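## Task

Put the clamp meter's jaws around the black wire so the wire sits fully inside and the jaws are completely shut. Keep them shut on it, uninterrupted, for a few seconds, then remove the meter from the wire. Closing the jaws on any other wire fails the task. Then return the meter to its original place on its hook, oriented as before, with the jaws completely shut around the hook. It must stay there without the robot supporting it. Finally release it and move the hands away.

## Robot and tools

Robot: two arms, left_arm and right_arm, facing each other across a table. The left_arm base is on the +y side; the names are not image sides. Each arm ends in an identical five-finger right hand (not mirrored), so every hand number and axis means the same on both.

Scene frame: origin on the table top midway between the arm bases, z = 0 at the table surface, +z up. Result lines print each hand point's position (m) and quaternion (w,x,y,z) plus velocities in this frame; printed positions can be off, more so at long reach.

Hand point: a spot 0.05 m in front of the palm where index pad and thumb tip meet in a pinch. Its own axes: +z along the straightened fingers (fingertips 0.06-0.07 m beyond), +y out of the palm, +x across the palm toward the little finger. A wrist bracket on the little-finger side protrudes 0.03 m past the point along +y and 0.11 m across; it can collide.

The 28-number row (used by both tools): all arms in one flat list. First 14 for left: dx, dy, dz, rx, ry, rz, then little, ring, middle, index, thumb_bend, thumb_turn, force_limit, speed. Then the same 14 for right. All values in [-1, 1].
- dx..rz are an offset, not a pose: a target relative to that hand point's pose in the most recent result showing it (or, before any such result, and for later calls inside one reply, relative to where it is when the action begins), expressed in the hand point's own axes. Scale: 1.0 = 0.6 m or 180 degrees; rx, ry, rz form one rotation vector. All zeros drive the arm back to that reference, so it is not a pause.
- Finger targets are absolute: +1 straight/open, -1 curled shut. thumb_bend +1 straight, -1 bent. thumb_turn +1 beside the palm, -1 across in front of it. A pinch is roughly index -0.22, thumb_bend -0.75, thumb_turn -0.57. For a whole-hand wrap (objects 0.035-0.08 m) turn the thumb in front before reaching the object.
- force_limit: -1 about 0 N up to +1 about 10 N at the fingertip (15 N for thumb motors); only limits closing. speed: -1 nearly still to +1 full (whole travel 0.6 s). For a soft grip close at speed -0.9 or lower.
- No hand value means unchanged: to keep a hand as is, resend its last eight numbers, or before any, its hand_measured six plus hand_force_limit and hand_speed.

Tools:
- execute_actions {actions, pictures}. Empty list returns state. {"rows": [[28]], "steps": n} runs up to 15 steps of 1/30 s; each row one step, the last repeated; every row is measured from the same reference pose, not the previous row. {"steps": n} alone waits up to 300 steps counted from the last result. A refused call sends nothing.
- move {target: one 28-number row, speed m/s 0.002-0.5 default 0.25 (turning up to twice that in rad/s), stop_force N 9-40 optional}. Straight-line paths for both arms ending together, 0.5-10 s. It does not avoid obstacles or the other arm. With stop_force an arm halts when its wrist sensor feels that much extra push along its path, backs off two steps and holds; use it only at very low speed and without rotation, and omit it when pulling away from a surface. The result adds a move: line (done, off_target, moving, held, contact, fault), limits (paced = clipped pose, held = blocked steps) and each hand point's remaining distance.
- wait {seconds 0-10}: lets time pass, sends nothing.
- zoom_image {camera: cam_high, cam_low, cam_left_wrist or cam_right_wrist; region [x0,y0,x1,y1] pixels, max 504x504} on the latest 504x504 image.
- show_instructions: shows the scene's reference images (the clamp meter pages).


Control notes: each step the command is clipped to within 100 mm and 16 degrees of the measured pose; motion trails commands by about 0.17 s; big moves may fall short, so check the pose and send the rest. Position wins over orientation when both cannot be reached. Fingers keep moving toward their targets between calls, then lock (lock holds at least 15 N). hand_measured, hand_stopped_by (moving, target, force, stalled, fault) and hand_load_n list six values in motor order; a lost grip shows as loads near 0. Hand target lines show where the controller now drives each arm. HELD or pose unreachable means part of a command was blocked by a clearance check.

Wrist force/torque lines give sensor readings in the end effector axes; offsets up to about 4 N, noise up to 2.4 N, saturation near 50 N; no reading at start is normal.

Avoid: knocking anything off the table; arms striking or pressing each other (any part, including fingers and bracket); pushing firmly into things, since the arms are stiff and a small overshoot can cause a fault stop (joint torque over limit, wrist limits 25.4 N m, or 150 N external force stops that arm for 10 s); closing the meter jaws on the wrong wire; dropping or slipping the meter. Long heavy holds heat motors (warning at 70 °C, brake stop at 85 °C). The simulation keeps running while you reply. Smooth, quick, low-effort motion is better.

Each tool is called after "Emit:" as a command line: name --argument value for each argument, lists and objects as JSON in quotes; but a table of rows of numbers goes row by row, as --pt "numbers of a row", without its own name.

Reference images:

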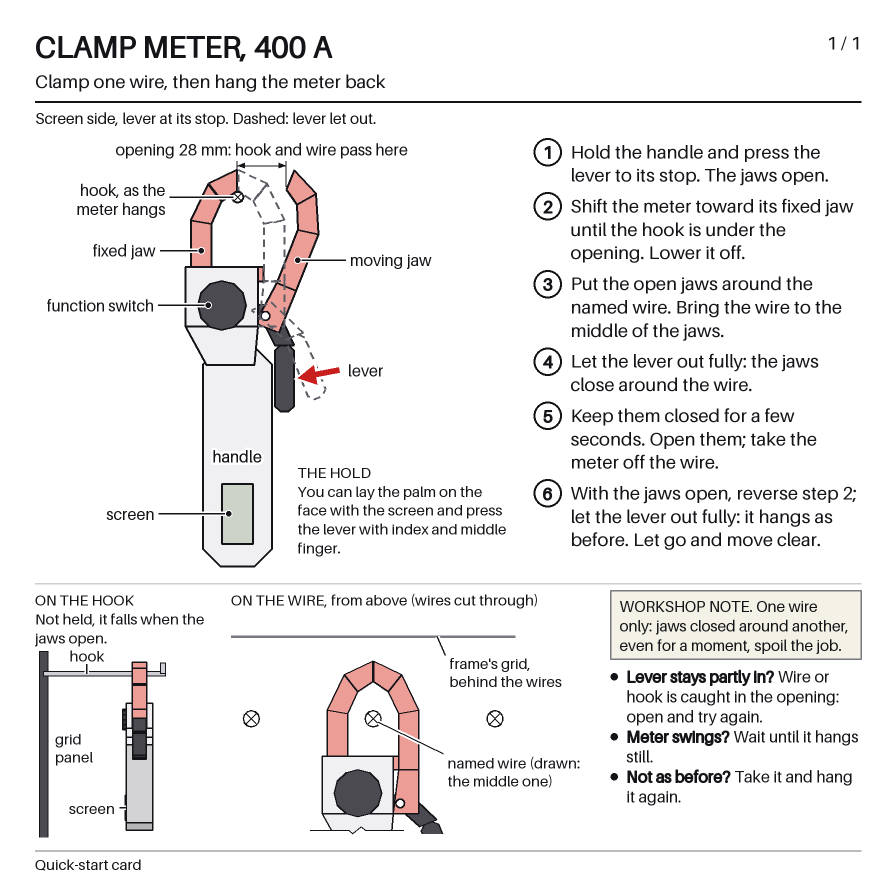

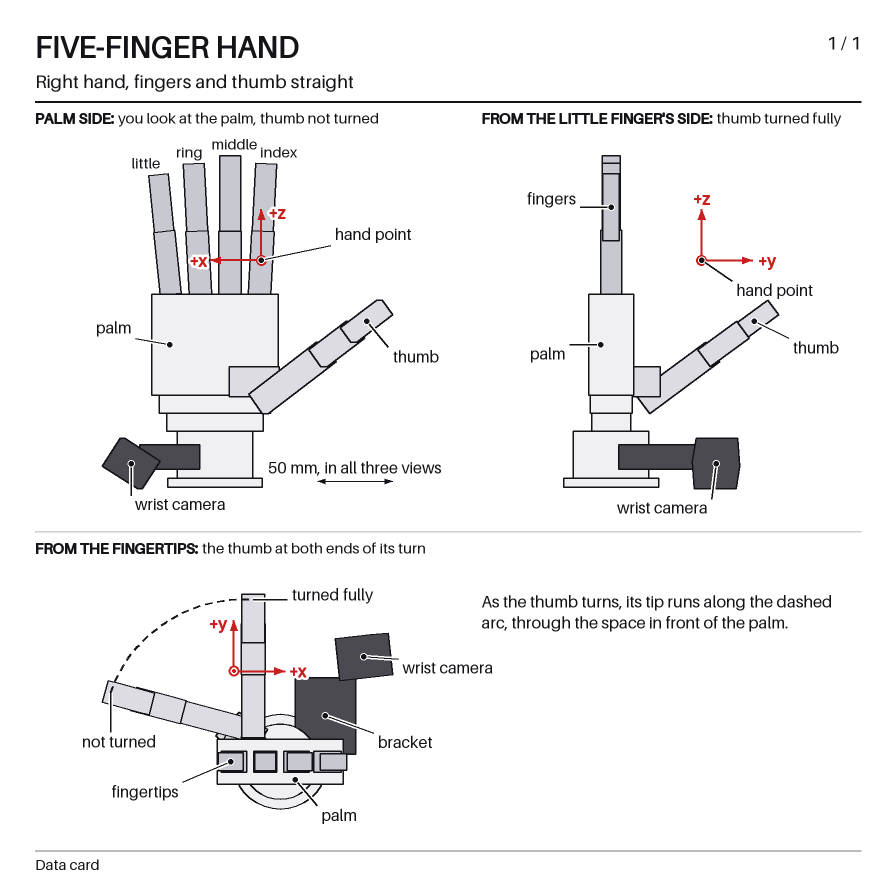

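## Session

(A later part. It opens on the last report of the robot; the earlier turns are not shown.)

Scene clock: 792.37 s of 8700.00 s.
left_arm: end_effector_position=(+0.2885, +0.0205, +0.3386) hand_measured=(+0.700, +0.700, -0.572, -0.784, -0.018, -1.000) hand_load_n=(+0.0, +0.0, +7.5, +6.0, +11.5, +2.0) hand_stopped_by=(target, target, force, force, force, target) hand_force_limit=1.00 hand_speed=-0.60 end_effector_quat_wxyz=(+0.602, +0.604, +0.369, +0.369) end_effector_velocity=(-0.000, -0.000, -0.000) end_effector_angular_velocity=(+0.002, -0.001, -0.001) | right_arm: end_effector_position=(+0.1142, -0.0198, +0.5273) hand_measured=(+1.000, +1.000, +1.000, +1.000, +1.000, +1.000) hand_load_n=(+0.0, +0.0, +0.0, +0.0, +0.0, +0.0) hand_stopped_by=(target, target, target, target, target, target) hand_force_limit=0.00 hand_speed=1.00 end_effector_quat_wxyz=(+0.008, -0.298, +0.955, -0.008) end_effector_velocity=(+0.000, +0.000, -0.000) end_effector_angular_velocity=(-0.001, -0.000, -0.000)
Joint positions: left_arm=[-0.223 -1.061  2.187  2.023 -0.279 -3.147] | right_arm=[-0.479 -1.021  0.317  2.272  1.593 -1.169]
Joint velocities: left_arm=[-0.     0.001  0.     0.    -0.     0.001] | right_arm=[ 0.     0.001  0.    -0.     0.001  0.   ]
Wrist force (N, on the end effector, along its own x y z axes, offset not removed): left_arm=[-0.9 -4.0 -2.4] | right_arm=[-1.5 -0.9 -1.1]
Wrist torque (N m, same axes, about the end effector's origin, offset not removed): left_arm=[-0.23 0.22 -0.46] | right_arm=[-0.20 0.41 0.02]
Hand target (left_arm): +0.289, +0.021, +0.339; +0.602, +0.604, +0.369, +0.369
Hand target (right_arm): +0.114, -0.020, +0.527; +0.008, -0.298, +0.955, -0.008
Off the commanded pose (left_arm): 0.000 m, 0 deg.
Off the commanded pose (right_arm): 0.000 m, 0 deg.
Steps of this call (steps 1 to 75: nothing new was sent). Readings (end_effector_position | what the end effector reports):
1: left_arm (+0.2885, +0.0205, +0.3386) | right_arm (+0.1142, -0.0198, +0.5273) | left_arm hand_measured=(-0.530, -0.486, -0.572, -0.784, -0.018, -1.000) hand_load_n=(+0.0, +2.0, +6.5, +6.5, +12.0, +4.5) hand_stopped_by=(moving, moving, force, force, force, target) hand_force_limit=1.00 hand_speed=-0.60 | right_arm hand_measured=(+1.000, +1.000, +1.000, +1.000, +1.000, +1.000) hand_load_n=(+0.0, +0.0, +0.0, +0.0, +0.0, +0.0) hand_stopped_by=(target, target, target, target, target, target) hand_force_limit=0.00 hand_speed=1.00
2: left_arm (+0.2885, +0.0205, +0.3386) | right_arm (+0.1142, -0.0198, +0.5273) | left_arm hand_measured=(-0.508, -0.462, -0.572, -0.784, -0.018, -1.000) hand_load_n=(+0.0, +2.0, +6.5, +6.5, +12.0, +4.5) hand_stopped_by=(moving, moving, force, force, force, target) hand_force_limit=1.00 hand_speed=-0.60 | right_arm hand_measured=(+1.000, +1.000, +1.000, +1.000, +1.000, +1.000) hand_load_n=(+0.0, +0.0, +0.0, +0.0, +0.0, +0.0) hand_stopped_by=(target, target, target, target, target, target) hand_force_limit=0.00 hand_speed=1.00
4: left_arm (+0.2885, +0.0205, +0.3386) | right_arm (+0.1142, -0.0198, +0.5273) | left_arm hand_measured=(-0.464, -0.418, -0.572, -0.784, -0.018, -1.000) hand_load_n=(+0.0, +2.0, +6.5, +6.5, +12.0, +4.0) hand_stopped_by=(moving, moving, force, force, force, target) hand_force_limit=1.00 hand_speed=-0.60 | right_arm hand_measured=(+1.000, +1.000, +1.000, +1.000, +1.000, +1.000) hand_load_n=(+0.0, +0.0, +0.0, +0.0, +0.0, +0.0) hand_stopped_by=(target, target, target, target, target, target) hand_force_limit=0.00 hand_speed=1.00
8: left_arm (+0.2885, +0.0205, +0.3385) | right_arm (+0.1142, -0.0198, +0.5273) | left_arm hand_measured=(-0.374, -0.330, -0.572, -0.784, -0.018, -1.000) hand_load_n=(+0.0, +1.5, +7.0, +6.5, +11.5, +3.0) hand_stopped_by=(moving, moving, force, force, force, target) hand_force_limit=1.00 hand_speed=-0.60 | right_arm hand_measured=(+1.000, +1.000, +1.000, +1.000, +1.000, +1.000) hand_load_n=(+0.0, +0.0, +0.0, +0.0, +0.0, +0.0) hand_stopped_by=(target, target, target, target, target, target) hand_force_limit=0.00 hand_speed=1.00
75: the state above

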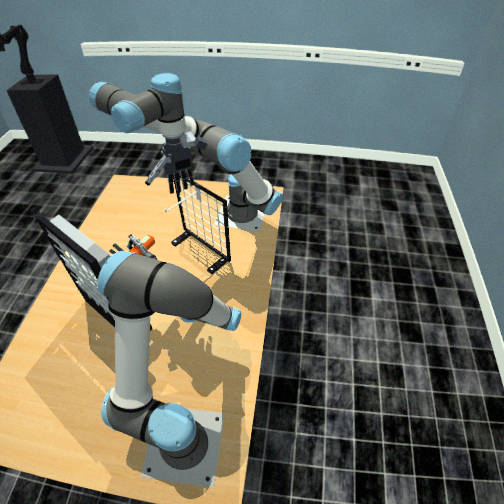

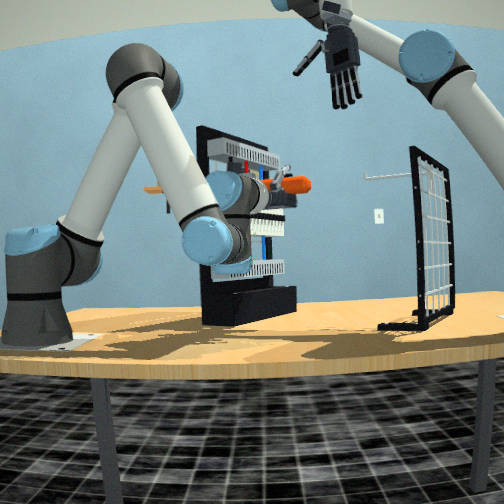

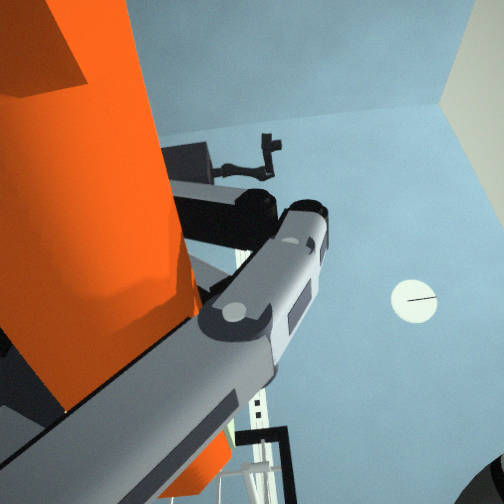

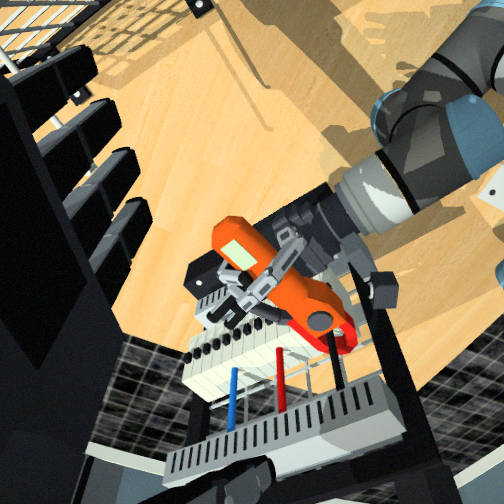

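Emit:
wait --seconds 2

Emit:
execute_actions --actions '[{"rows": [[0,0,0,0,0,0, -1,-1,-1,-1,-1,-1,1.0,-0.5, 0,0,0,0,0,0, 1,1,1,1,1,1,0,1]], "steps": 15}]' --pictures false

Emit:
wait --seconds 2.2

Emit:
zoom_image --camera "cam_right_wrist" --region '[220, 240, 420, 440]'

Scene clock: 813.67 s of 8700.00 s.
left_arm: end_effector_position=(+0.2885, +0.0205, +0.3386) hand_measured=(+0.700, +0.700, -0.572, -0.784, -0.018, -1.000) hand_load_n=(+0.0, +0.0, +7.5, +6.0, +11.5, +2.0) hand_stopped_by=(target, target, force, force, force, target) hand_force_limit=1.00 hand_speed=-0.60 end_effector_quat_wxyz=(+0.602, +0.604, +0.369, +0.369) end_effector_velocity=(+0.000, +0.001, +0.000) end_effector_angular_velocity=(-0.002, +0.001, +0.001) | right_arm: end_effector_position=(+0.1142, -0.0198, +0.5273) hand_measured=(+1.000, +1.000, +1.000, +1.000, +1.000, +1.000) hand_load_n=(+0.0, +0.0, +0.0, +0.0, +0.0, +0.0) hand_stopped_by=(target, target, target, target, target, target) hand_force_limit=0.00 hand_speed=1.00 end_effector_quat_wxyz=(+0.008, -0.298, +0.955, -0.008) end_effector_velocity=(+0.000, +0.000, -0.000) end_effector_angular_velocity=(-0.000, +0.000, +0.000)
Joint positions: left_arm=[-0.223 -1.061  2.187  2.023 -0.279 -3.147] | right_arm=[-0.479 -1.021  0.317  2.272  1.593 -1.169]
Joint velocities: left_arm=[ 0.    -0.001 -0.    -0.001  0.001 -0.001] | right_arm=[ 0.     0.001 -0.    -0.     0.     0.   ]
Wrist force (N, on the end effector, along its own x y z axes, offset not removed): left_arm=[0.3 -3.8 0.5] | right_arm=[-3.9 0.0 -0.1]
Wrist torque (N m, same axes, about the end effector's origin, offset not removed): left_arm=[-0.30 -0.24 -0.42] | right_arm=[-0.15 0.71 -0.16]
Hand target (left_arm): +0.289, +0.021, +0.339; +0.602, +0.604, +0.369, +0.369
Hand target (right_arm): +0.114, -0.020, +0.527; +0.008, -0.298, +0.955, -0.008
Off the commanded pose (left_arm): 0.000 m, 0 deg.
Off the commanded pose (right_arm): 0.000 m, 0 deg.
Steps of this call (steps 1 to 90: nothing new was sent; then 18.30 s passed at rest). Readings (end_effector_position | what the end effector reports):
1: left_arm (+0.2885, +0.0205, +0.3386) | right_arm (+0.1142, -0.0198, +0.5273) | left_arm hand_measured=(+0.700, +0.700, -0.572, -0.784, -0.018, -1.000) hand_load_n=(+0.0, +0.0, +7.5, +6.0, +11.5, +2.0) hand_stopped_by=(target, target, force, force, force, target) hand_force_limit=1.00 hand_speed=-0.60 | right_arm hand_measured=(+1.000, +1.000, +1.000, +1.000, +1.000, +1.000) hand_load_n=(+0.0, +0.0, +0.0, +0.0, +0.0, +0.0) hand_stopped_by=(target, target, target, target, target, target) hand_force_limit=0.00 hand_speed=1.00
2: left_arm (+0.2885, +0.0205, +0.3386) | right_arm (+0.1142, -0.0198, +0.5273) | left_arm hand_measured=(+0.700, +0.700, -0.572, -0.784, -0.018, -1.000) hand_load_n=(+0.0, +0.0, +7.5, +6.0, +11.5, +2.0) hand_stopped_by=(target, target, force, force, force, target) hand_force_limit=1.00 hand_speed=-0.60 | right_arm hand_measured=(+1.000, +1.000, +1.000, +1.000, +1.000, +1.000) hand_load_n=(+0.0, +0.0, +0.0, +0.0, +0.0, +0.0) hand_stopped_by=(target, target, target, target, target, target) hand_force_limit=0.00 hand_speed=1.00
4: left_arm (+0.2885, +0.0205, +0.3386) | right_arm (+0.1142, -0.0198, +0.5273) | left_arm hand_measured=(+0.700, +0.700, -0.572, -0.784, -0.018, -1.000) hand_load_n=(+0.0, +0.0, +7.5, +6.0, +11.5, +2.0) hand_stopped_by=(target, target, force, force, force, target) hand_force_limit=1.00 hand_speed=-0.60 | right_arm hand_measured=(+1.000, +1.000, +1.000, +1.000, +1.000, +1.000) hand_load_n=(+0.0, +0.0, +0.0, +0.0, +0.0, +0.0) hand_stopped_by=(target, target, target, target, target, target) hand_force_limit=0.00 hand_speed=1.00
8: left_arm (+0.2885, +0.0205, +0.3386) | right_arm (+0.1142, -0.0198, +0.5273) | left_arm hand_measured=(+0.700, +0.700, -0.572, -0.784, -0.018, -1.000) hand_load_n=(+0.0, +0.0, +7.5, +6.0, +11.5, +2.0) hand_stopped_by=(target, target, force, force, force, target) hand_force_limit=1.00 hand_speed=-0.60 | right_arm hand_measured=(+1.000, +1.000, +1.000, +1.000, +1.000, +1.000) hand_load_n=(+0.0, +0.0, +0.0, +0.0, +0.0, +0.0) hand_stopped_by=(target, target, target, target, target, target) hand_force_limit=0.00 hand_speed=1.00
90: the state above

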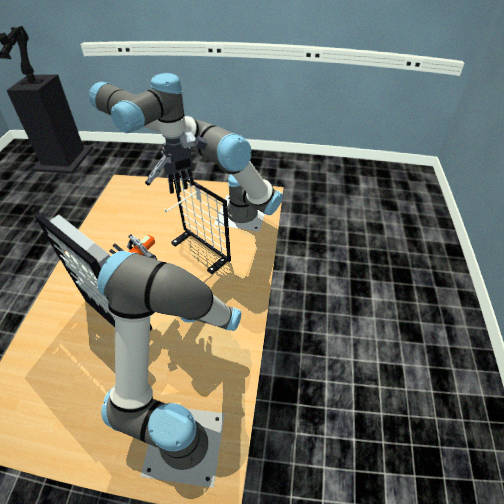

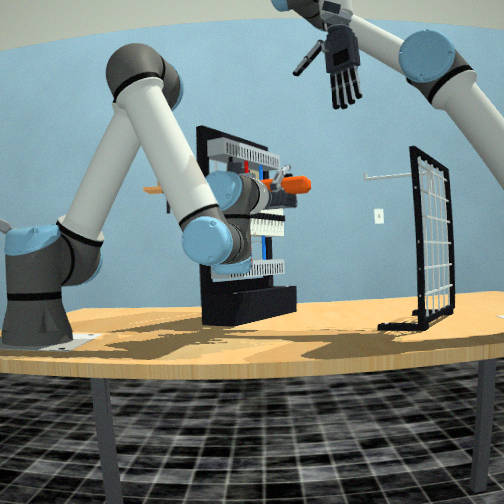

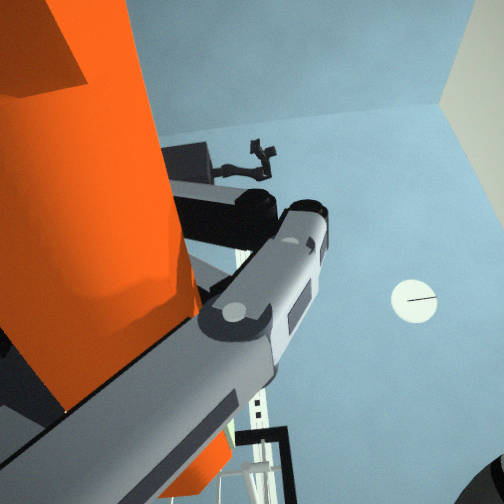

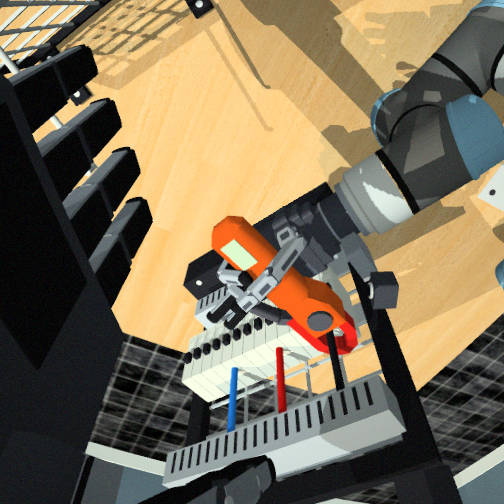

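Scene clock: 814.17 s of 8700.00 s.
left_arm: end_effector_position=(+0.2885, +0.0205, +0.3386) hand_measured=(+0.370, +0.370, -0.572, -0.784, -0.018, -1.000) hand_load_n=(+0.0, +0.0, +7.5, +6.0, +11.5, +2.0) hand_stopped_by=(moving, moving, force, force, force, target) hand_force_limit=1.00 hand_speed=-0.50 end_effector_quat_wxyz=(+0.602, +0.604, +0.369, +0.369) end_effector_velocity=(+0.000, +0.000, +0.001) end_effector_angular_velocity=(-0.001, -0.000, +0.000) | right_arm: end_effector_position=(+0.1142, -0.0198, +0.5273) hand_measured=(+1.000, +1.000, +1.000, +1.000, +1.000, +1.000) hand_load_n=(+0.0, +0.0, +0.0, +0.0, +0.0, +0.0) hand_stopped_by=(target, target, target, target, target, target) hand_force_limit=0.00 hand_speed=1.00 end_effector_quat_wxyz=(+0.008, -0.298, +0.955, -0.008) end_effector_velocity=(+0.000, +0.000, -0.001) end_effector_angular_velocity=(-0.002, +0.001, -0.000)
Joint positions: left_arm=[-0.223 -1.061  2.187  2.023 -0.279 -3.147] | right_arm=[-0.479 -1.021  0.317  2.272  1.593 -1.169]
Joint velocities: left_arm=[ 0.    -0.001 -0.    -0.001 -0.     0.001] | right_arm=[-0.     0.001  0.001  0.     0.    -0.   ]
Wrist force (N, on the end effector, along its own x y z axes, offset not removed): left_arm=[-0.8 -1.1 1.1] | right_arm=[-3.2 -2.0 -0.9]
Wrist torque (N m, same axes, about the end effector's origin, offset not removed): left_arm=[-0.04 0.03 -0.23] | right_arm=[-0.37 0.52 -0.12]
Hand target (left_arm): +0.289, +0.021, +0.339; +0.602, +0.604, +0.369, +0.369
Hand target (right_arm): +0.114, -0.020, +0.527; +0.008, -0.298, +0.955, -0.008
Off the commanded pose (left_arm): 0.000 m, 0 deg.
Off the commanded pose (right_arm): 0.000 m, 0 deg.
Steps of this call (steps 1 to 15: all 15 steps of this action). Readings (end_effector_position | what the end effector reports):
1: left_arm (+0.2885, +0.0205, +0.3386) | right_arm (+0.1142, -0.0198, +0.5273) | left_arm hand_measured=(+0.700, +0.700, -0.572, -0.784, -0.018, -1.000) hand_load_n=(+0.0, +0.0, +7.5, +6.0, +11.5, +2.0) hand_stopped_by=(moving, moving, force, force, force, target) hand_force_limit=1.00 hand_speed=-0.50 | right_arm hand_measured=(+1.000, +1.000, +1.000, +1.000, +1.000, +1.000) hand_load_n=(+0.0, +0.0, +0.0, +0.0, +0.0, +0.0) hand_stopped_by=(target, target, target, target, target, target) hand_force_limit=0.00 hand_speed=1.00
2: left_arm (+0.2885, +0.0205, +0.3386) | right_arm (+0.1142, -0.0198, +0.5273) | left_arm hand_measured=(+0.700, +0.700, -0.572, -0.784, -0.018, -1.000) hand_load_n=(+0.0, +0.0, +7.5, +6.0, +11.5, +2.0) hand_stopped_by=(moving, moving, force, force, force, target) hand_force_limit=1.00 hand_speed=-0.50 | right_arm hand_measured=(+1.000, +1.000, +1.000, +1.000, +1.000, +1.000) hand_load_n=(+0.0, +0.0, +0.0, +0.0, +0.0, +0.0) hand_stopped_by=(target, target, target, target, target, target) hand_force_limit=0.00 hand_speed=1.00
4: left_arm (+0.2885, +0.0205, +0.3386) | right_arm (+0.1142, -0.0198, +0.5273) | left_arm hand_measured=(+0.674, +0.674, -0.572, -0.784, -0.018, -1.000) hand_load_n=(+0.0, +0.0, +7.5, +6.0, +11.5, +2.0) hand_stopped_by=(moving, moving, force, force, force, target) hand_force_limit=1.00 hand_speed=-0.50 | right_arm hand_measured=(+1.000, +1.000, +1.000, +1.000, +1.000, +1.000) hand_load_n=(+0.0, +0.0, +0.0, +0.0, +0.0, +0.0) hand_stopped_by=(target, target, target, target, target, target) hand_force_limit=0.00 hand_speed=1.00
8: left_arm (+0.2885, +0.0205, +0.3386) | right_arm (+0.1142, -0.0198, +0.5273) | left_arm hand_measured=(+0.564, +0.564, -0.572, -0.784, -0.018, -1.000) hand_load_n=(+0.0, +0.0, +7.5, +6.0, +11.5, +2.0) hand_stopped_by=(moving, moving, force, force, force, target) hand_force_limit=1.00 hand_speed=-0.50 | right_arm hand_measured=(+1.000, +1.000, +1.000, +1.000, +1.000, +1.000) hand_load_n=(+0.0, +0.0, +0.0, +0.0, +0.0, +0.0) hand_stopped_by=(target, target, target, target, target, target) hand_force_limit=0.00 hand_speed=1.00
15: the state above

Scene clock: 816.37 s of 8700.00 s.
left_arm: end_effector_position=(+0.2885, +0.0205, +0.3386) hand_measured=(-0.766, -0.856, -0.572, -0.784, -0.018, -1.000) hand_load_n=(+4.5, +11.5, +5.5, +19.5, +13.0, +4.5) hand_stopped_by=(force, force, force, force, force, target) hand_force_limit=1.00 hand_speed=-0.50 end_effector_quat_wxyz=(+0.602, +0.604, +0.369, +0.369) end_effector_velocity=(-0.000, -0.000, -0.000) end_effector_angular_velocity=(+0.000, -0.000, -0.001) | right_arm: end_effector_position=(+0.1142, -0.0198, +0.5273) hand_measured=(+1.000, +1.000, +1.000, +1.000, +1.000, +1.000) hand_load_n=(+0.0, +0.0, +0.0, +0.0, +0.0, +0.0) hand_stopped_by=(target, target, target, target, target, target) hand_force_limit=0.00 hand_speed=1.00 end_effector_quat_wxyz=(+0.008, -0.298, +0.955, -0.008) end_effector_velocity=(+0.000, +0.000, -0.000) end_effector_angular_velocity=(-0.000, +0.001, -0.000)
Joint positions: left_arm=[-0.223 -1.061  2.187  2.023 -0.279 -3.147] | right_arm=[-0.479 -1.021  0.317  2.272  1.593 -1.169]
Joint velocities: left_arm=[-0.001  0.001 -0.    -0.001  0.    -0.   ] | right_arm=[-0.     0.001 -0.     0.    -0.    -0.   ]
Wrist force (N, on the end effector, along its own x y z axes, offset not removed): left_arm=[0.4 -2.1 0.0] | right_arm=[-2.9 -2.0 -0.7]
Wrist torque (N m, same axes, about the end effector's origin, offset not removed): left_arm=[-0.02 -0.09 -0.48] | right_arm=[-0.45 0.55 -0.13]
Hand target (left_arm): +0.289, +0.021, +0.339; +0.602, +0.604, +0.369, +0.369
Hand target (right_arm): +0.114, -0.020, +0.527; +0.008, -0.298, +0.955, -0.008
Off the commanded pose (left_arm): 0.000 m, 0 deg.
Off the commanded pose (right_arm): 0.000 m, 0 deg.
Steps of this call (steps 1 to 66: nothing new was sent). Readings (end_effector_position | what the end effector reports):
1: left_arm (+0.2885, +0.0205, +0.3386) | right_arm (+0.1142, -0.0198, +0.5273) | left_arm hand_measured=(+0.342, +0.342, -0.572, -0.784, -0.018, -1.000) hand_load_n=(+0.0, +0.0, +7.5, +6.0, +11.5, +2.0) hand_stopped_by=(moving, moving, force, force, force, target) hand_force_limit=1.00 hand_speed=-0.50 | right_arm hand_measured=(+1.000, +1.000, +1.000, +1.000, +1.000, +1.000) hand_load_n=(+0.0, +0.0, +0.0, +0.0, +0.0, +0.0) hand_stopped_by=(target, target, target, target, target, target) hand_force_limit=0.00 hand_speed=1.00
2: left_arm (+0.2885, +0.0205, +0.3386) | right_arm (+0.1142, -0.0198, +0.5273) | left_arm hand_measured=(+0.314, +0.314, -0.572, -0.784, -0.018, -1.000) hand_load_n=(+0.0, +0.0, +7.5, +6.0, +11.5, +2.0) hand_stopped_by=(moving, moving, force, force, force, target) hand_force_limit=1.00 hand_speed=-0.50 | right_arm hand_measured=(+1.000, +1.000, +1.000, +1.000, +1.000, +1.000) hand_load_n=(+0.0, +0.0, +0.0, +0.0, +0.0, +0.0) hand_stopped_by=(target, target, target, target, target, target) hand_force_limit=0.00 hand_speed=1.00
4: left_arm (+0.2885, +0.0205, +0.3386) | right_arm (+0.1142, -0.0198, +0.5273) | left_arm hand_measured=(+0.258, +0.258, -0.572, -0.784, -0.018, -1.000) hand_load_n=(+0.0, +0.0, +7.5, +6.0, +11.5, +2.0) hand_stopped_by=(moving, moving, force, force, force, target) hand_force_limit=1.00 hand_speed=-0.50 | right_arm hand_measured=(+1.000, +1.000, +1.000, +1.000, +1.000, +1.000) hand_load_n=(+0.0, +0.0, +0.0, +0.0, +0.0, +0.0) hand_stopped_by=(target, target, target, target, target, target) hand_force_limit=0.00 hand_speed=1.00
8: left_arm (+0.2885, +0.0205, +0.3386) | right_arm (+0.1142, -0.0198, +0.5273) | left_arm hand_measured=(+0.148, +0.148, -0.572, -0.784, -0.018, -1.000) hand_load_n=(+0.0, +0.0, +7.5, +6.0, +11.5, +2.0) hand_stopped_by=(moving, moving, force, force, force, target) hand_force_limit=1.00 hand_speed=-0.50 | right_arm hand_measured=(+1.000, +1.000, +1.000, +1.000, +1.000, +1.000) hand_load_n=(+0.0, +0.0, +0.0, +0.0, +0.0, +0.0) hand_stopped_by=(target, target, target, target, target, target) hand_force_limit=0.00 hand_speed=1.00
66: the state above

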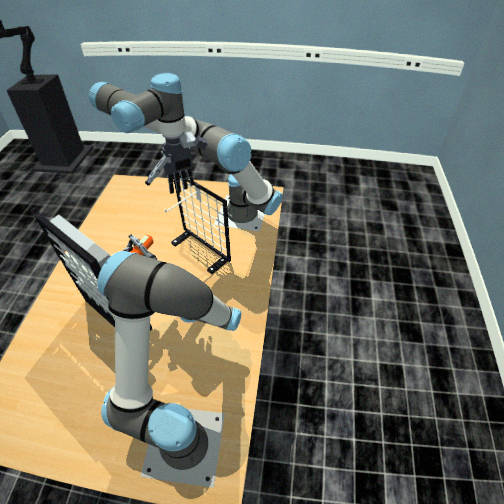

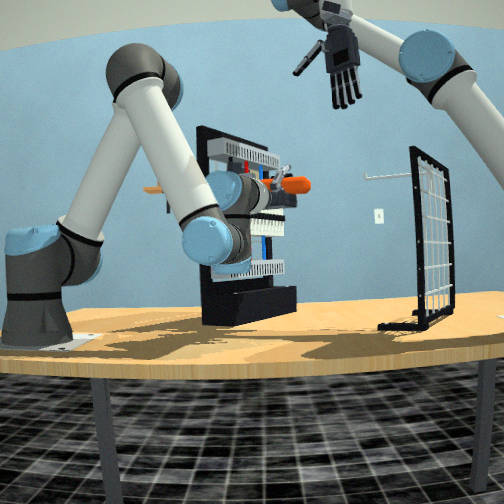

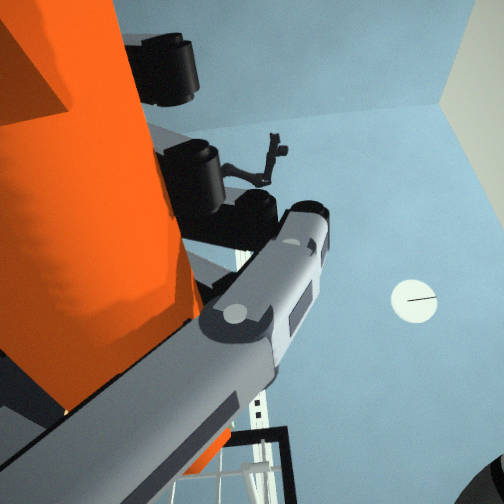

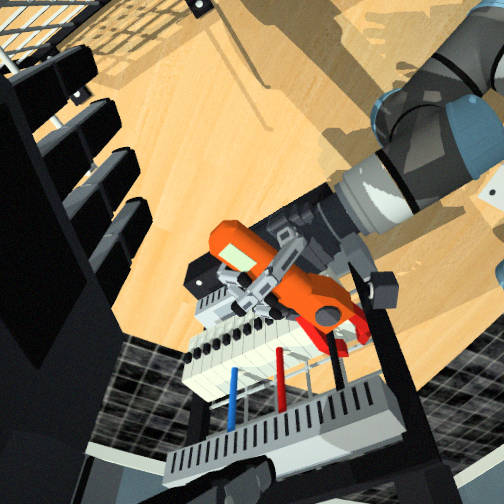

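Region (220, 240, 420, 440) of cam_right_wrist's 504x504 image, scaled by 2.520, with more detail than that image has.

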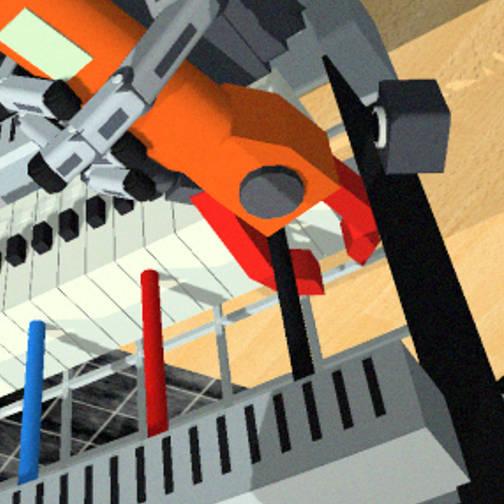

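Emit:
execute_actions --actions '[]'

Scene clock: 841.53 s of 8700.00 s.
left_arm: end_effector_position=(+0.2885, +0.0205, +0.3386) hand_measured=(-0.766, -0.856, -0.572, -0.784, -0.018, -1.000) hand_load_n=(+4.5, +11.5, +5.5, +19.5, +13.0, +4.5) hand_stopped_by=(force, force, force, force, force, target) hand_force_limit=1.00 hand_speed=-0.50 end_effector_quat_wxyz=(+0.602, +0.604, +0.369, +0.369) end_effector_velocity=(+0.000, +0.000, -0.001) end_effector_angular_velocity=(+0.002, -0.000, +0.000) | right_arm: end_effector_position=(+0.1142, -0.0198, +0.5273) hand_measured=(+1.000, +1.000, +1.000, +1.000, +1.000, +1.000) hand_load_n=(+0.0, +0.0, +0.0, +0.0, +0.0, +0.0) hand_stopped_by=(target, target, target, target, target, target) hand_force_limit=0.00 hand_speed=1.00 end_effector_quat_wxyz=(+0.008, -0.298, +0.955, -0.008) end_effector_velocity=(+0.000, +0.000, -0.000) end_effector_angular_velocity=(-0.001, +0.001, +0.000)
Joint positions: left_arm=[-0.223 -1.061  2.187  2.023 -0.279 -3.147] | right_arm=[-0.479 -1.021  0.317  2.272  1.593 -1.169]
Joint velocities: left_arm=[ 0.     0.001  0.001  0.    -0.    -0.   ] | right_arm=[-0.     0.     0.001 -0.     0.    -0.   ]
Wrist force (N, on the end effector, along its own x y z axes, offset not removed): left_arm=[-1.4 -5.7 2.0] | right_arm=[-4.1 -1.1 -0.8]
Wrist torque (N m, same axes, about the end effector's origin, offset not removed): left_arm=[-0.72 -0.01 -0.50] | right_arm=[-0.28 0.77 -0.21]
Hand target (left_arm): +0.289, +0.021, +0.339; +0.602, +0.604, +0.369, +0.369
Hand target (right_arm): +0.114, -0.020, +0.527; +0.008, -0.298, +0.955, -0.008
Off the commanded pose (left_arm): 0.000 m, 0 deg.
Off the commanded pose (right_arm): 0.000 m, 0 deg.
Steps of this call (steps 1 to 90: nothing new was sent; then 22.17 s passed at rest). Readings (end_effector_position | what the end effector reports):
1: left_arm (+0.2885, +0.0205, +0.3386) | right_arm (+0.1142, -0.0198, +0.5273) | left_arm hand_measured=(-0.766, -0.856, -0.572, -0.784, -0.018, -1.000) hand_load_n=(+4.5, +11.5, +5.5, +19.5, +13.0, +4.5) hand_stopped_by=(force, force, force, force, force, target) hand_force_limit=1.00 hand_speed=-0.50 | right_arm hand_measured=(+1.000, +1.000, +1.000, +1.000, +1.000, +1.000) hand_load_n=(+0.0, +0.0, +0.0, +0.0, +0.0, +0.0) hand_stopped_by=(target, target, target, target, target, target) hand_force_limit=0.00 hand_speed=1.00
2: left_arm (+0.2885, +0.0205, +0.3386) | right_arm (+0.1142, -0.0198, +0.5273) | left_arm hand_measured=(-0.766, -0.856, -0.572, -0.784, -0.018, -1.000) hand_load_n=(+4.5, +11.5, +5.5, +19.5, +13.0, +4.5) hand_stopped_by=(force, force, force, force, force, target) hand_force_limit=1.00 hand_speed=-0.50 | right_arm hand_measured=(+1.000, +1.000, +1.000, +1.000, +1.000, +1.000) hand_load_n=(+0.0, +0.0, +0.0, +0.0, +0.0, +0.0) hand_stopped_by=(target, target, target, target, target, target) hand_force_limit=0.00 hand_speed=1.00
4: left_arm (+0.2885, +0.0205, +0.3386) | right_arm (+0.1142, -0.0198, +0.5273) | left_arm hand_measured=(-0.766, -0.856, -0.572, -0.784, -0.018, -1.000) hand_load_n=(+4.5, +11.5, +5.5, +19.5, +13.0, +4.5) hand_stopped_by=(force, force, force, force, force, target) hand_force_limit=1.00 hand_speed=-0.50 | right_arm hand_measured=(+1.000, +1.000, +1.000, +1.000, +1.000, +1.000) hand_load_n=(+0.0, +0.0, +0.0, +0.0, +0.0, +0.0) hand_stopped_by=(target, target, target, target, target, target) hand_force_limit=0.00 hand_speed=1.00
8: left_arm (+0.2885, +0.0205, +0.3386) | right_arm (+0.1142, -0.0198, +0.5273) | left_arm hand_measured=(-0.766, -0.856, -0.572, -0.784, -0.018, -1.000) hand_load_n=(+4.5, +11.5, +5.5, +19.5, +13.0, +4.5) hand_stopped_by=(force, force, force, force, force, target) hand_force_limit=1.00 hand_speed=-0.50 | right_arm hand_measured=(+1.000, +1.000, +1.000, +1.000, +1.000, +1.000) hand_load_n=(+0.0, +0.0, +0.0, +0.0, +0.0, +0.0) hand_stopped_by=(target, target, target, target, target, target) hand_force_limit=0.00 hand_speed=1.00
90: the state above

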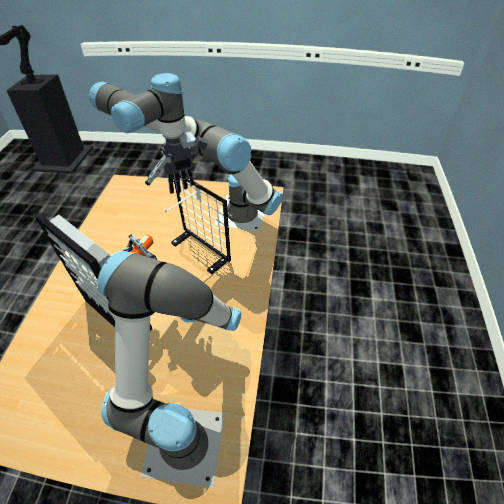

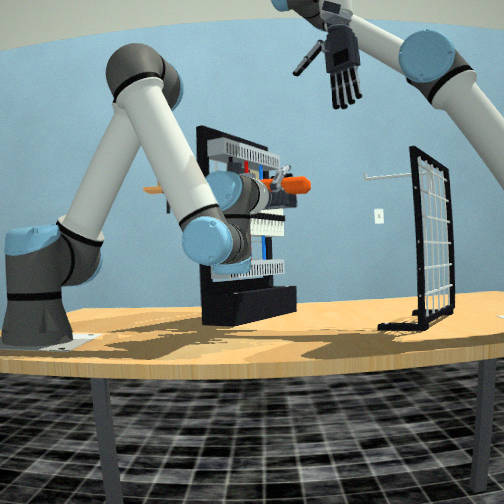

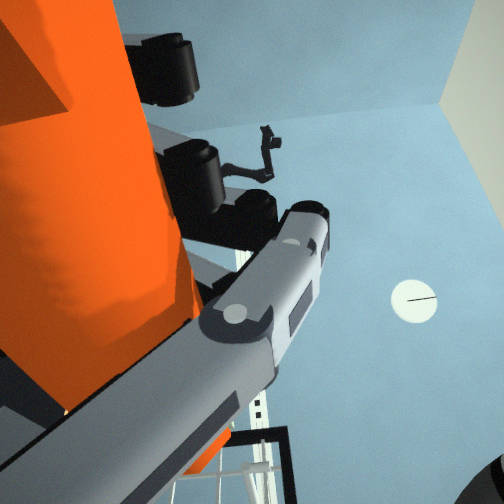

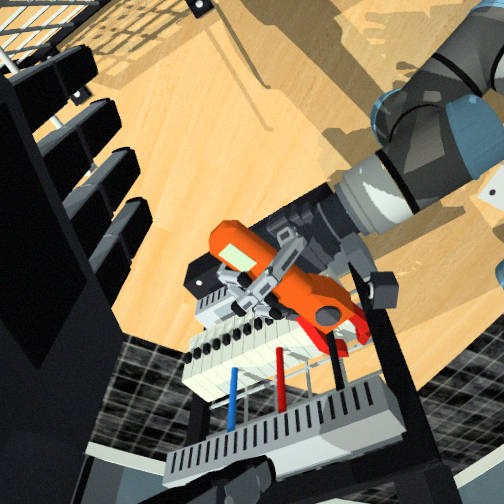

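Emit:
zoom_image --camera "cam_right_wrist" --region '[240, 260, 420, 420]'

Region (240, 260, 420, 420) of cam_right_wrist's 504x504 image, scaled by 2.800, with more detail than that image has.

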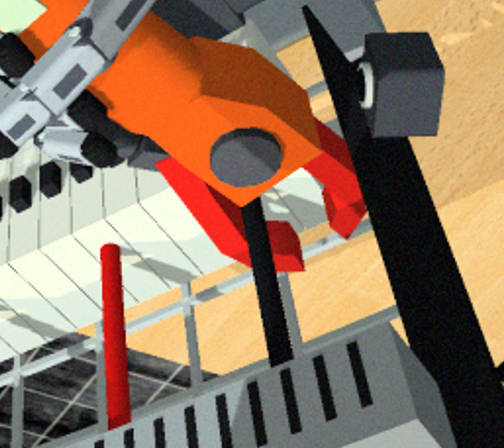

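Emit:
move --target '[0,0,0.02,0,0,0,-1,-1,-1,-1,-1,-1,1.0,-0.5, 0,0,0,0,0,0,1,1,1,1,1,1,0,1]' --speed 0.02

Emit:
zoom_image --camera "cam_right_wrist" --region '[240, 260, 420, 420]'

Scene clock: 856.77 s of 8700.00 s.
left_arm: end_effector_position=(+0.2989, +0.0153, +0.3385) hand_measured=(-0.766, -0.856, -0.572, -0.784, -0.018, -1.000) hand_load_n=(+4.5, +11.5, +5.5, +19.5, +13.0, +4.5) hand_stopped_by=(force, force, force, force, force, target) hand_force_limit=1.00 hand_speed=-0.50 end_effector_quat_wxyz=(+0.602, +0.604, +0.369, +0.369) end_effector_velocity=(+0.003, -0.001, +0.001) end_effector_angular_velocity=(+0.001, -0.001, +0.000) | right_arm: end_effector_position=(+0.1142, -0.0198, +0.5273) hand_measured=(+1.000, +1.000, +1.000, +1.000, +1.000, +1.000) hand_load_n=(+0.0, +0.0, +0.0, +0.0, +0.0, +0.0) hand_stopped_by=(target, target, target, target, target, target) hand_force_limit=0.00 hand_speed=1.00 end_effector_quat_wxyz=(+0.008, -0.298, +0.955, -0.008) end_effector_velocity=(+0.000, +0.000, -0.000) end_effector_angular_velocity=(-0.000, +0.000, +0.000)
Joint positions: left_arm=[-0.194 -1.051  2.167  2.033 -0.309 -3.146] | right_arm=[-0.479 -1.021  0.317  2.272  1.593 -1.169]
Joint velocities: left_arm=[ 0.008  0.001 -0.005  0.002 -0.008  0.003] | right_arm=[-0.  0.  0.  0. -0. -0.]
Wrist force (N, on the end effector, along its own x y z axes, offset not removed): left_arm=[-0.5 -2.2 1.1] | right_arm=[-3.0 -0.9 0.2]
Wrist torque (N m, same axes, about the end effector's origin, offset not removed): left_arm=[-0.25 -0.04 -0.33] | right_arm=[-0.29 0.49 -0.14]
Hand target (left_arm): +0.299, +0.015, +0.339; +0.602, +0.604, +0.369, +0.369
Hand target (right_arm): +0.114, -0.020, +0.527; +0.008, -0.298, +0.955, -0.008
Off the commanded pose (left_arm): 0.000 m, 0 deg.
Off the commanded pose (right_arm): 0.000 m, 0 deg.
After step 90, 11.33 s passed at rest.
move: done

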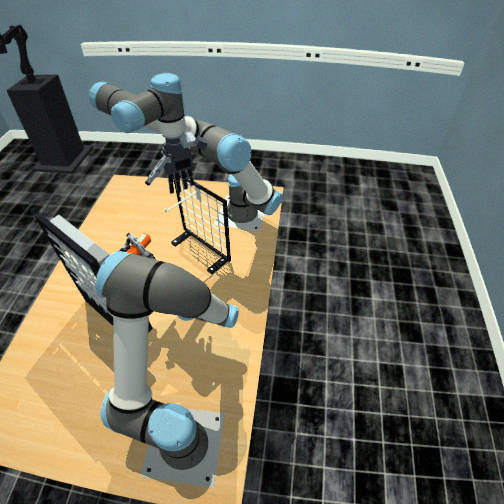

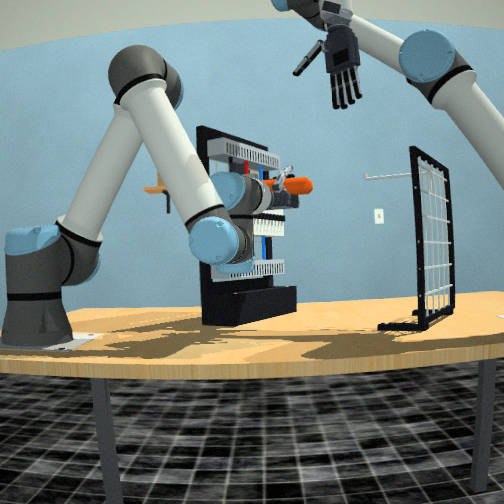

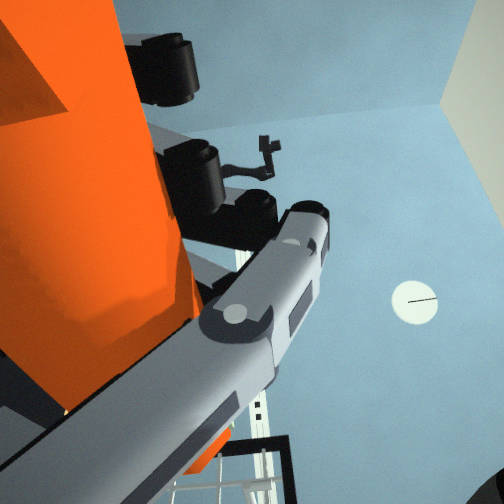

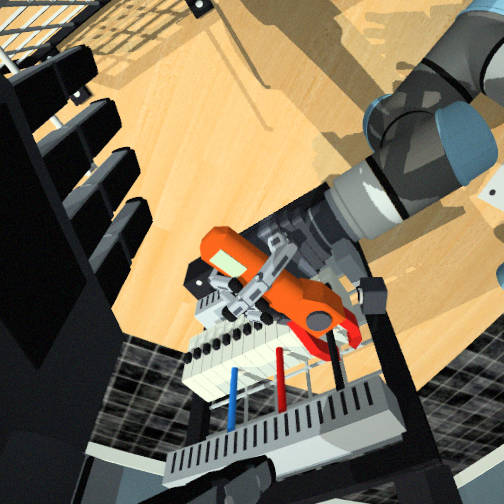

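Region (240, 260, 420, 420) of cam_right_wrist's 504x504 image, scaled by 2.800, with more detail than that image has.

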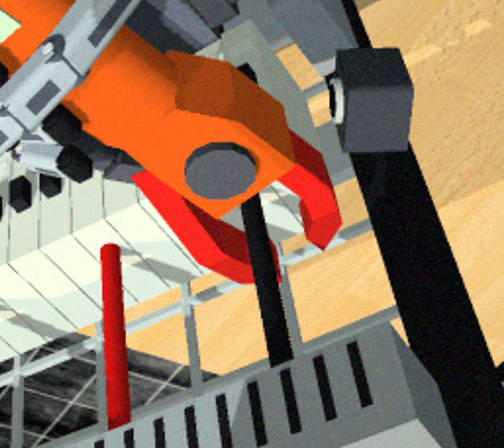

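Emit:
move --target '[-0.02,0,0.016,0,0,0,-1,-1,-1,-1,-1,-1,1.0,-0.5, 0,0,0,0,0,0,1,1,1,1,1,1,0,1]' --speed 0.02

Emit:
zoom_image --camera "cam_right_wrist" --region '[240, 260, 420, 420]'

Scene clock: 868.80 s of 8700.00 s.
left_arm: end_effector_position=(+0.3020, +0.0005, +0.3385) hand_measured=(-0.766, -0.856, -0.572, -0.784, -0.018, -1.000) hand_load_n=(+4.5, +11.5, +5.5, +19.5, +13.0, +4.5) hand_stopped_by=(force, force, force, force, force, target) hand_force_limit=1.00 hand_speed=-0.50 end_effector_quat_wxyz=(+0.602, +0.604, +0.369, +0.369) end_effector_velocity=(+0.000, -0.003, -0.000) end_effector_angular_velocity=(+0.002, -0.001, -0.000) | right_arm: end_effector_position=(+0.1142, -0.0198, +0.5273) hand_measured=(+1.000, +1.000, +1.000, +1.000, +1.000, +1.000) hand_load_n=(+0.0, +0.0, +0.0, +0.0, +0.0, +0.0) hand_stopped_by=(target, target, target, target, target, target) hand_force_limit=0.00 hand_speed=1.00 end_effector_quat_wxyz=(+0.008, -0.298, +0.955, -0.008) end_effector_velocity=(+0.001, +0.001, -0.001) end_effector_angular_velocity=(-0.003, +0.002, +0.000)
Joint positions: left_arm=[-0.18  -1.031  2.122  2.057 -0.322 -3.146] | right_arm=[-0.479 -1.021  0.317  2.272  1.593 -1.169]
Joint velocities: left_arm=[ 0.002  0.004 -0.007  0.004 -0.002  0.002] | right_arm=[ 0.     0.003  0.001  0.     0.    -0.   ]
Wrist force (N, on the end effector, along its own x y z axes, offset not removed): left_arm=[-0.8 -2.4 -0.3] | right_arm=[-2.9 -1.5 0.6]
Wrist torque (N m, same axes, about the end effector's origin, offset not removed): left_arm=[-0.10 -0.11 -0.50] | right_arm=[-0.42 0.57 -0.07]
Hand target (left_arm): +0.302, +0.000, +0.338; +0.602, +0.604, +0.369, +0.369
Hand target (right_arm): +0.114, -0.020, +0.527; +0.008, -0.298, +0.955, -0.008
Off the commanded pose (left_arm): 0.000 m, 0 deg.
Off the commanded pose (right_arm): 0.000 m, 0 deg.
After step 90, 7.97 s passed at rest.
move: done

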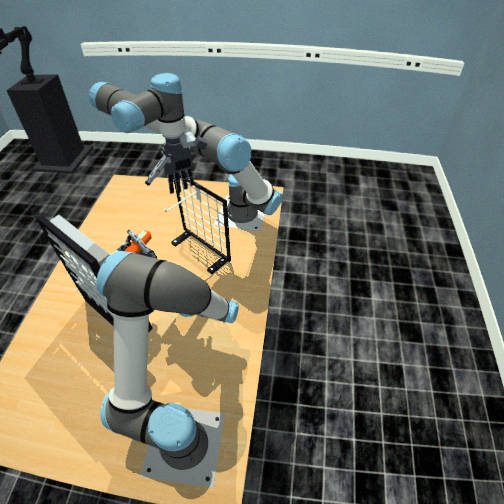

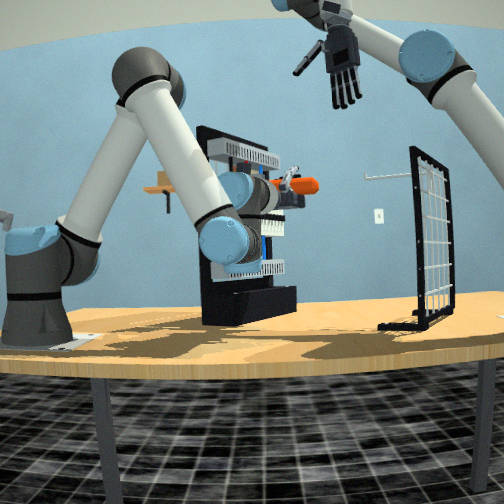

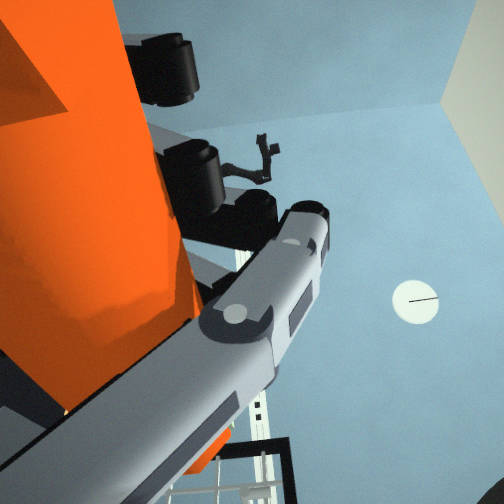

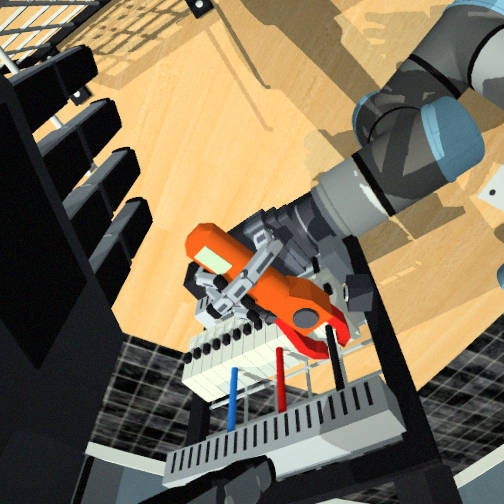

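Region (240, 260, 420, 420) of cam_right_wrist's 504x504 image, scaled by 2.800, with more detail than that image has.

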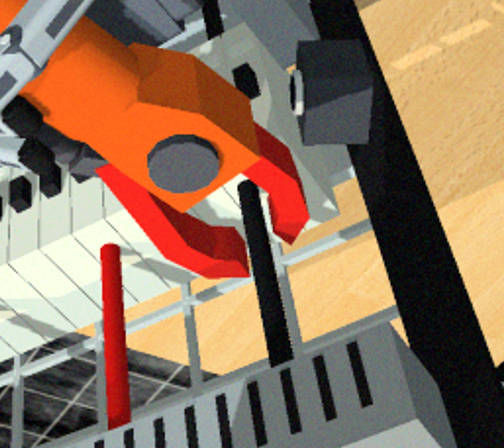

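Wire is now clear in the opening. Retreating.

Emit:
move --target '[-0.17,0,0,0,0,0,-1,-1,-1,-1,-1,-1,1.0,-0.5, 0,0,0,0,0,0,1,1,1,1,1,1,0,1]' --speed 0.05

Scene clock: 875.00 s of 8700.00 s.
left_arm: end_effector_position=(+0.2559, -0.0901, +0.3382) hand_measured=(-0.766, -0.856, -0.572, -0.784, -0.018, -1.000) hand_load_n=(+4.5, +11.5, +5.5, +19.5, +13.0, +4.5) hand_stopped_by=(force, force, force, force, force, target) hand_force_limit=1.00 hand_speed=-0.50 end_effector_quat_wxyz=(+0.602, +0.604, +0.369, +0.369) end_effector_velocity=(-0.002, -0.003, -0.001) end_effector_angular_velocity=(+0.002, -0.000, -0.001) | right_arm: end_effector_position=(+0.1142, -0.0198, +0.5273) hand_measured=(+1.000, +1.000, +1.000, +1.000, +1.000, +1.000) hand_load_n=(+0.0, +0.0, +0.0, +0.0, +0.0, +0.0) hand_stopped_by=(target, target, target, target, target, target) hand_force_limit=0.00 hand_speed=1.00 end_effector_quat_wxyz=(+0.008, -0.298, +0.955, -0.008) end_effector_velocity=(-0.000, -0.000, +0.001) end_effector_angular_velocity=(+0.002, -0.001, +0.000)
Joint positions: left_arm=[-0.246 -0.911  1.863  2.198 -0.257 -3.148] | right_arm=[-0.479 -1.021  0.317  2.272  1.593 -1.169]
Joint velocities: left_arm=[-0.002  0.005 -0.008  0.005  0.002  0.   ] | right_arm=[ 0.    -0.001 -0.001  0.     0.    -0.   ]
Wrist force (N, on the end effector, along its own x y z axes, offset not removed): left_arm=[-0.5 -2.7 0.2] | right_arm=[-2.6 -1.9 -0.5]
Wrist torque (N m, same axes, about the end effector's origin, offset not removed): left_arm=[-0.09 0.03 -0.35] | right_arm=[-0.42 0.53 -0.13]
Hand target (left_arm): +0.256, -0.090, +0.338; +0.602, +0.604, +0.369, +0.369
Hand target (right_arm): +0.114, -0.020, +0.527; +0.008, -0.298, +0.955, -0.008
Off the commanded pose (left_arm): 0.000 m, 0 deg.
Off the commanded pose (right_arm): 0.000 m, 0 deg.
After step 90, 0.73 s passed at rest.
move: done

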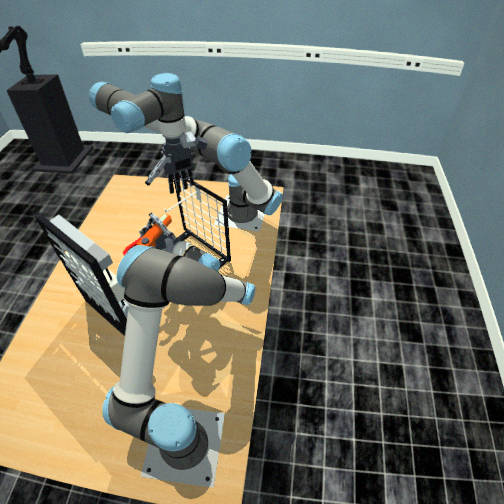

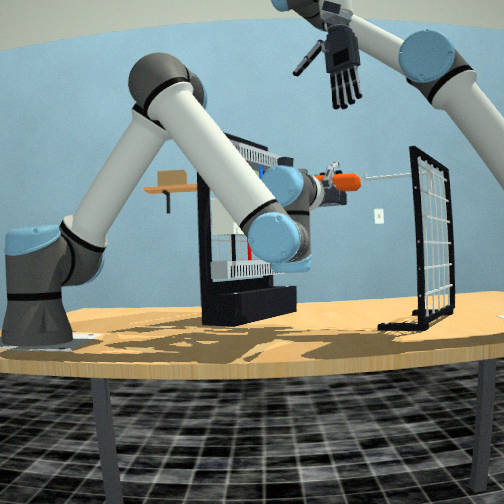

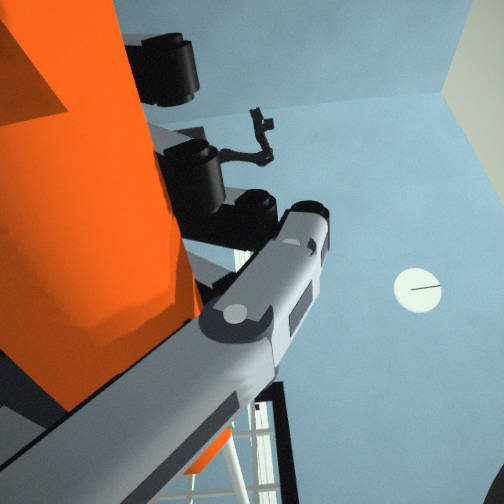

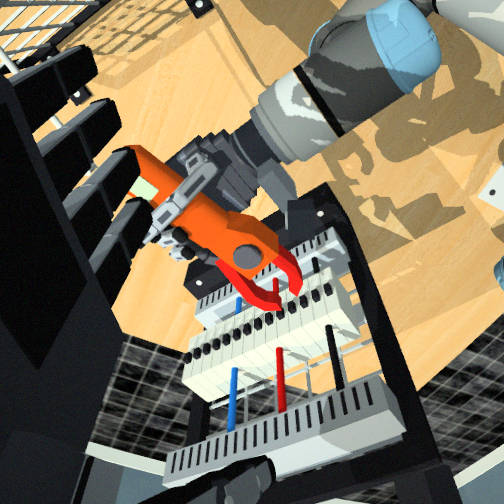

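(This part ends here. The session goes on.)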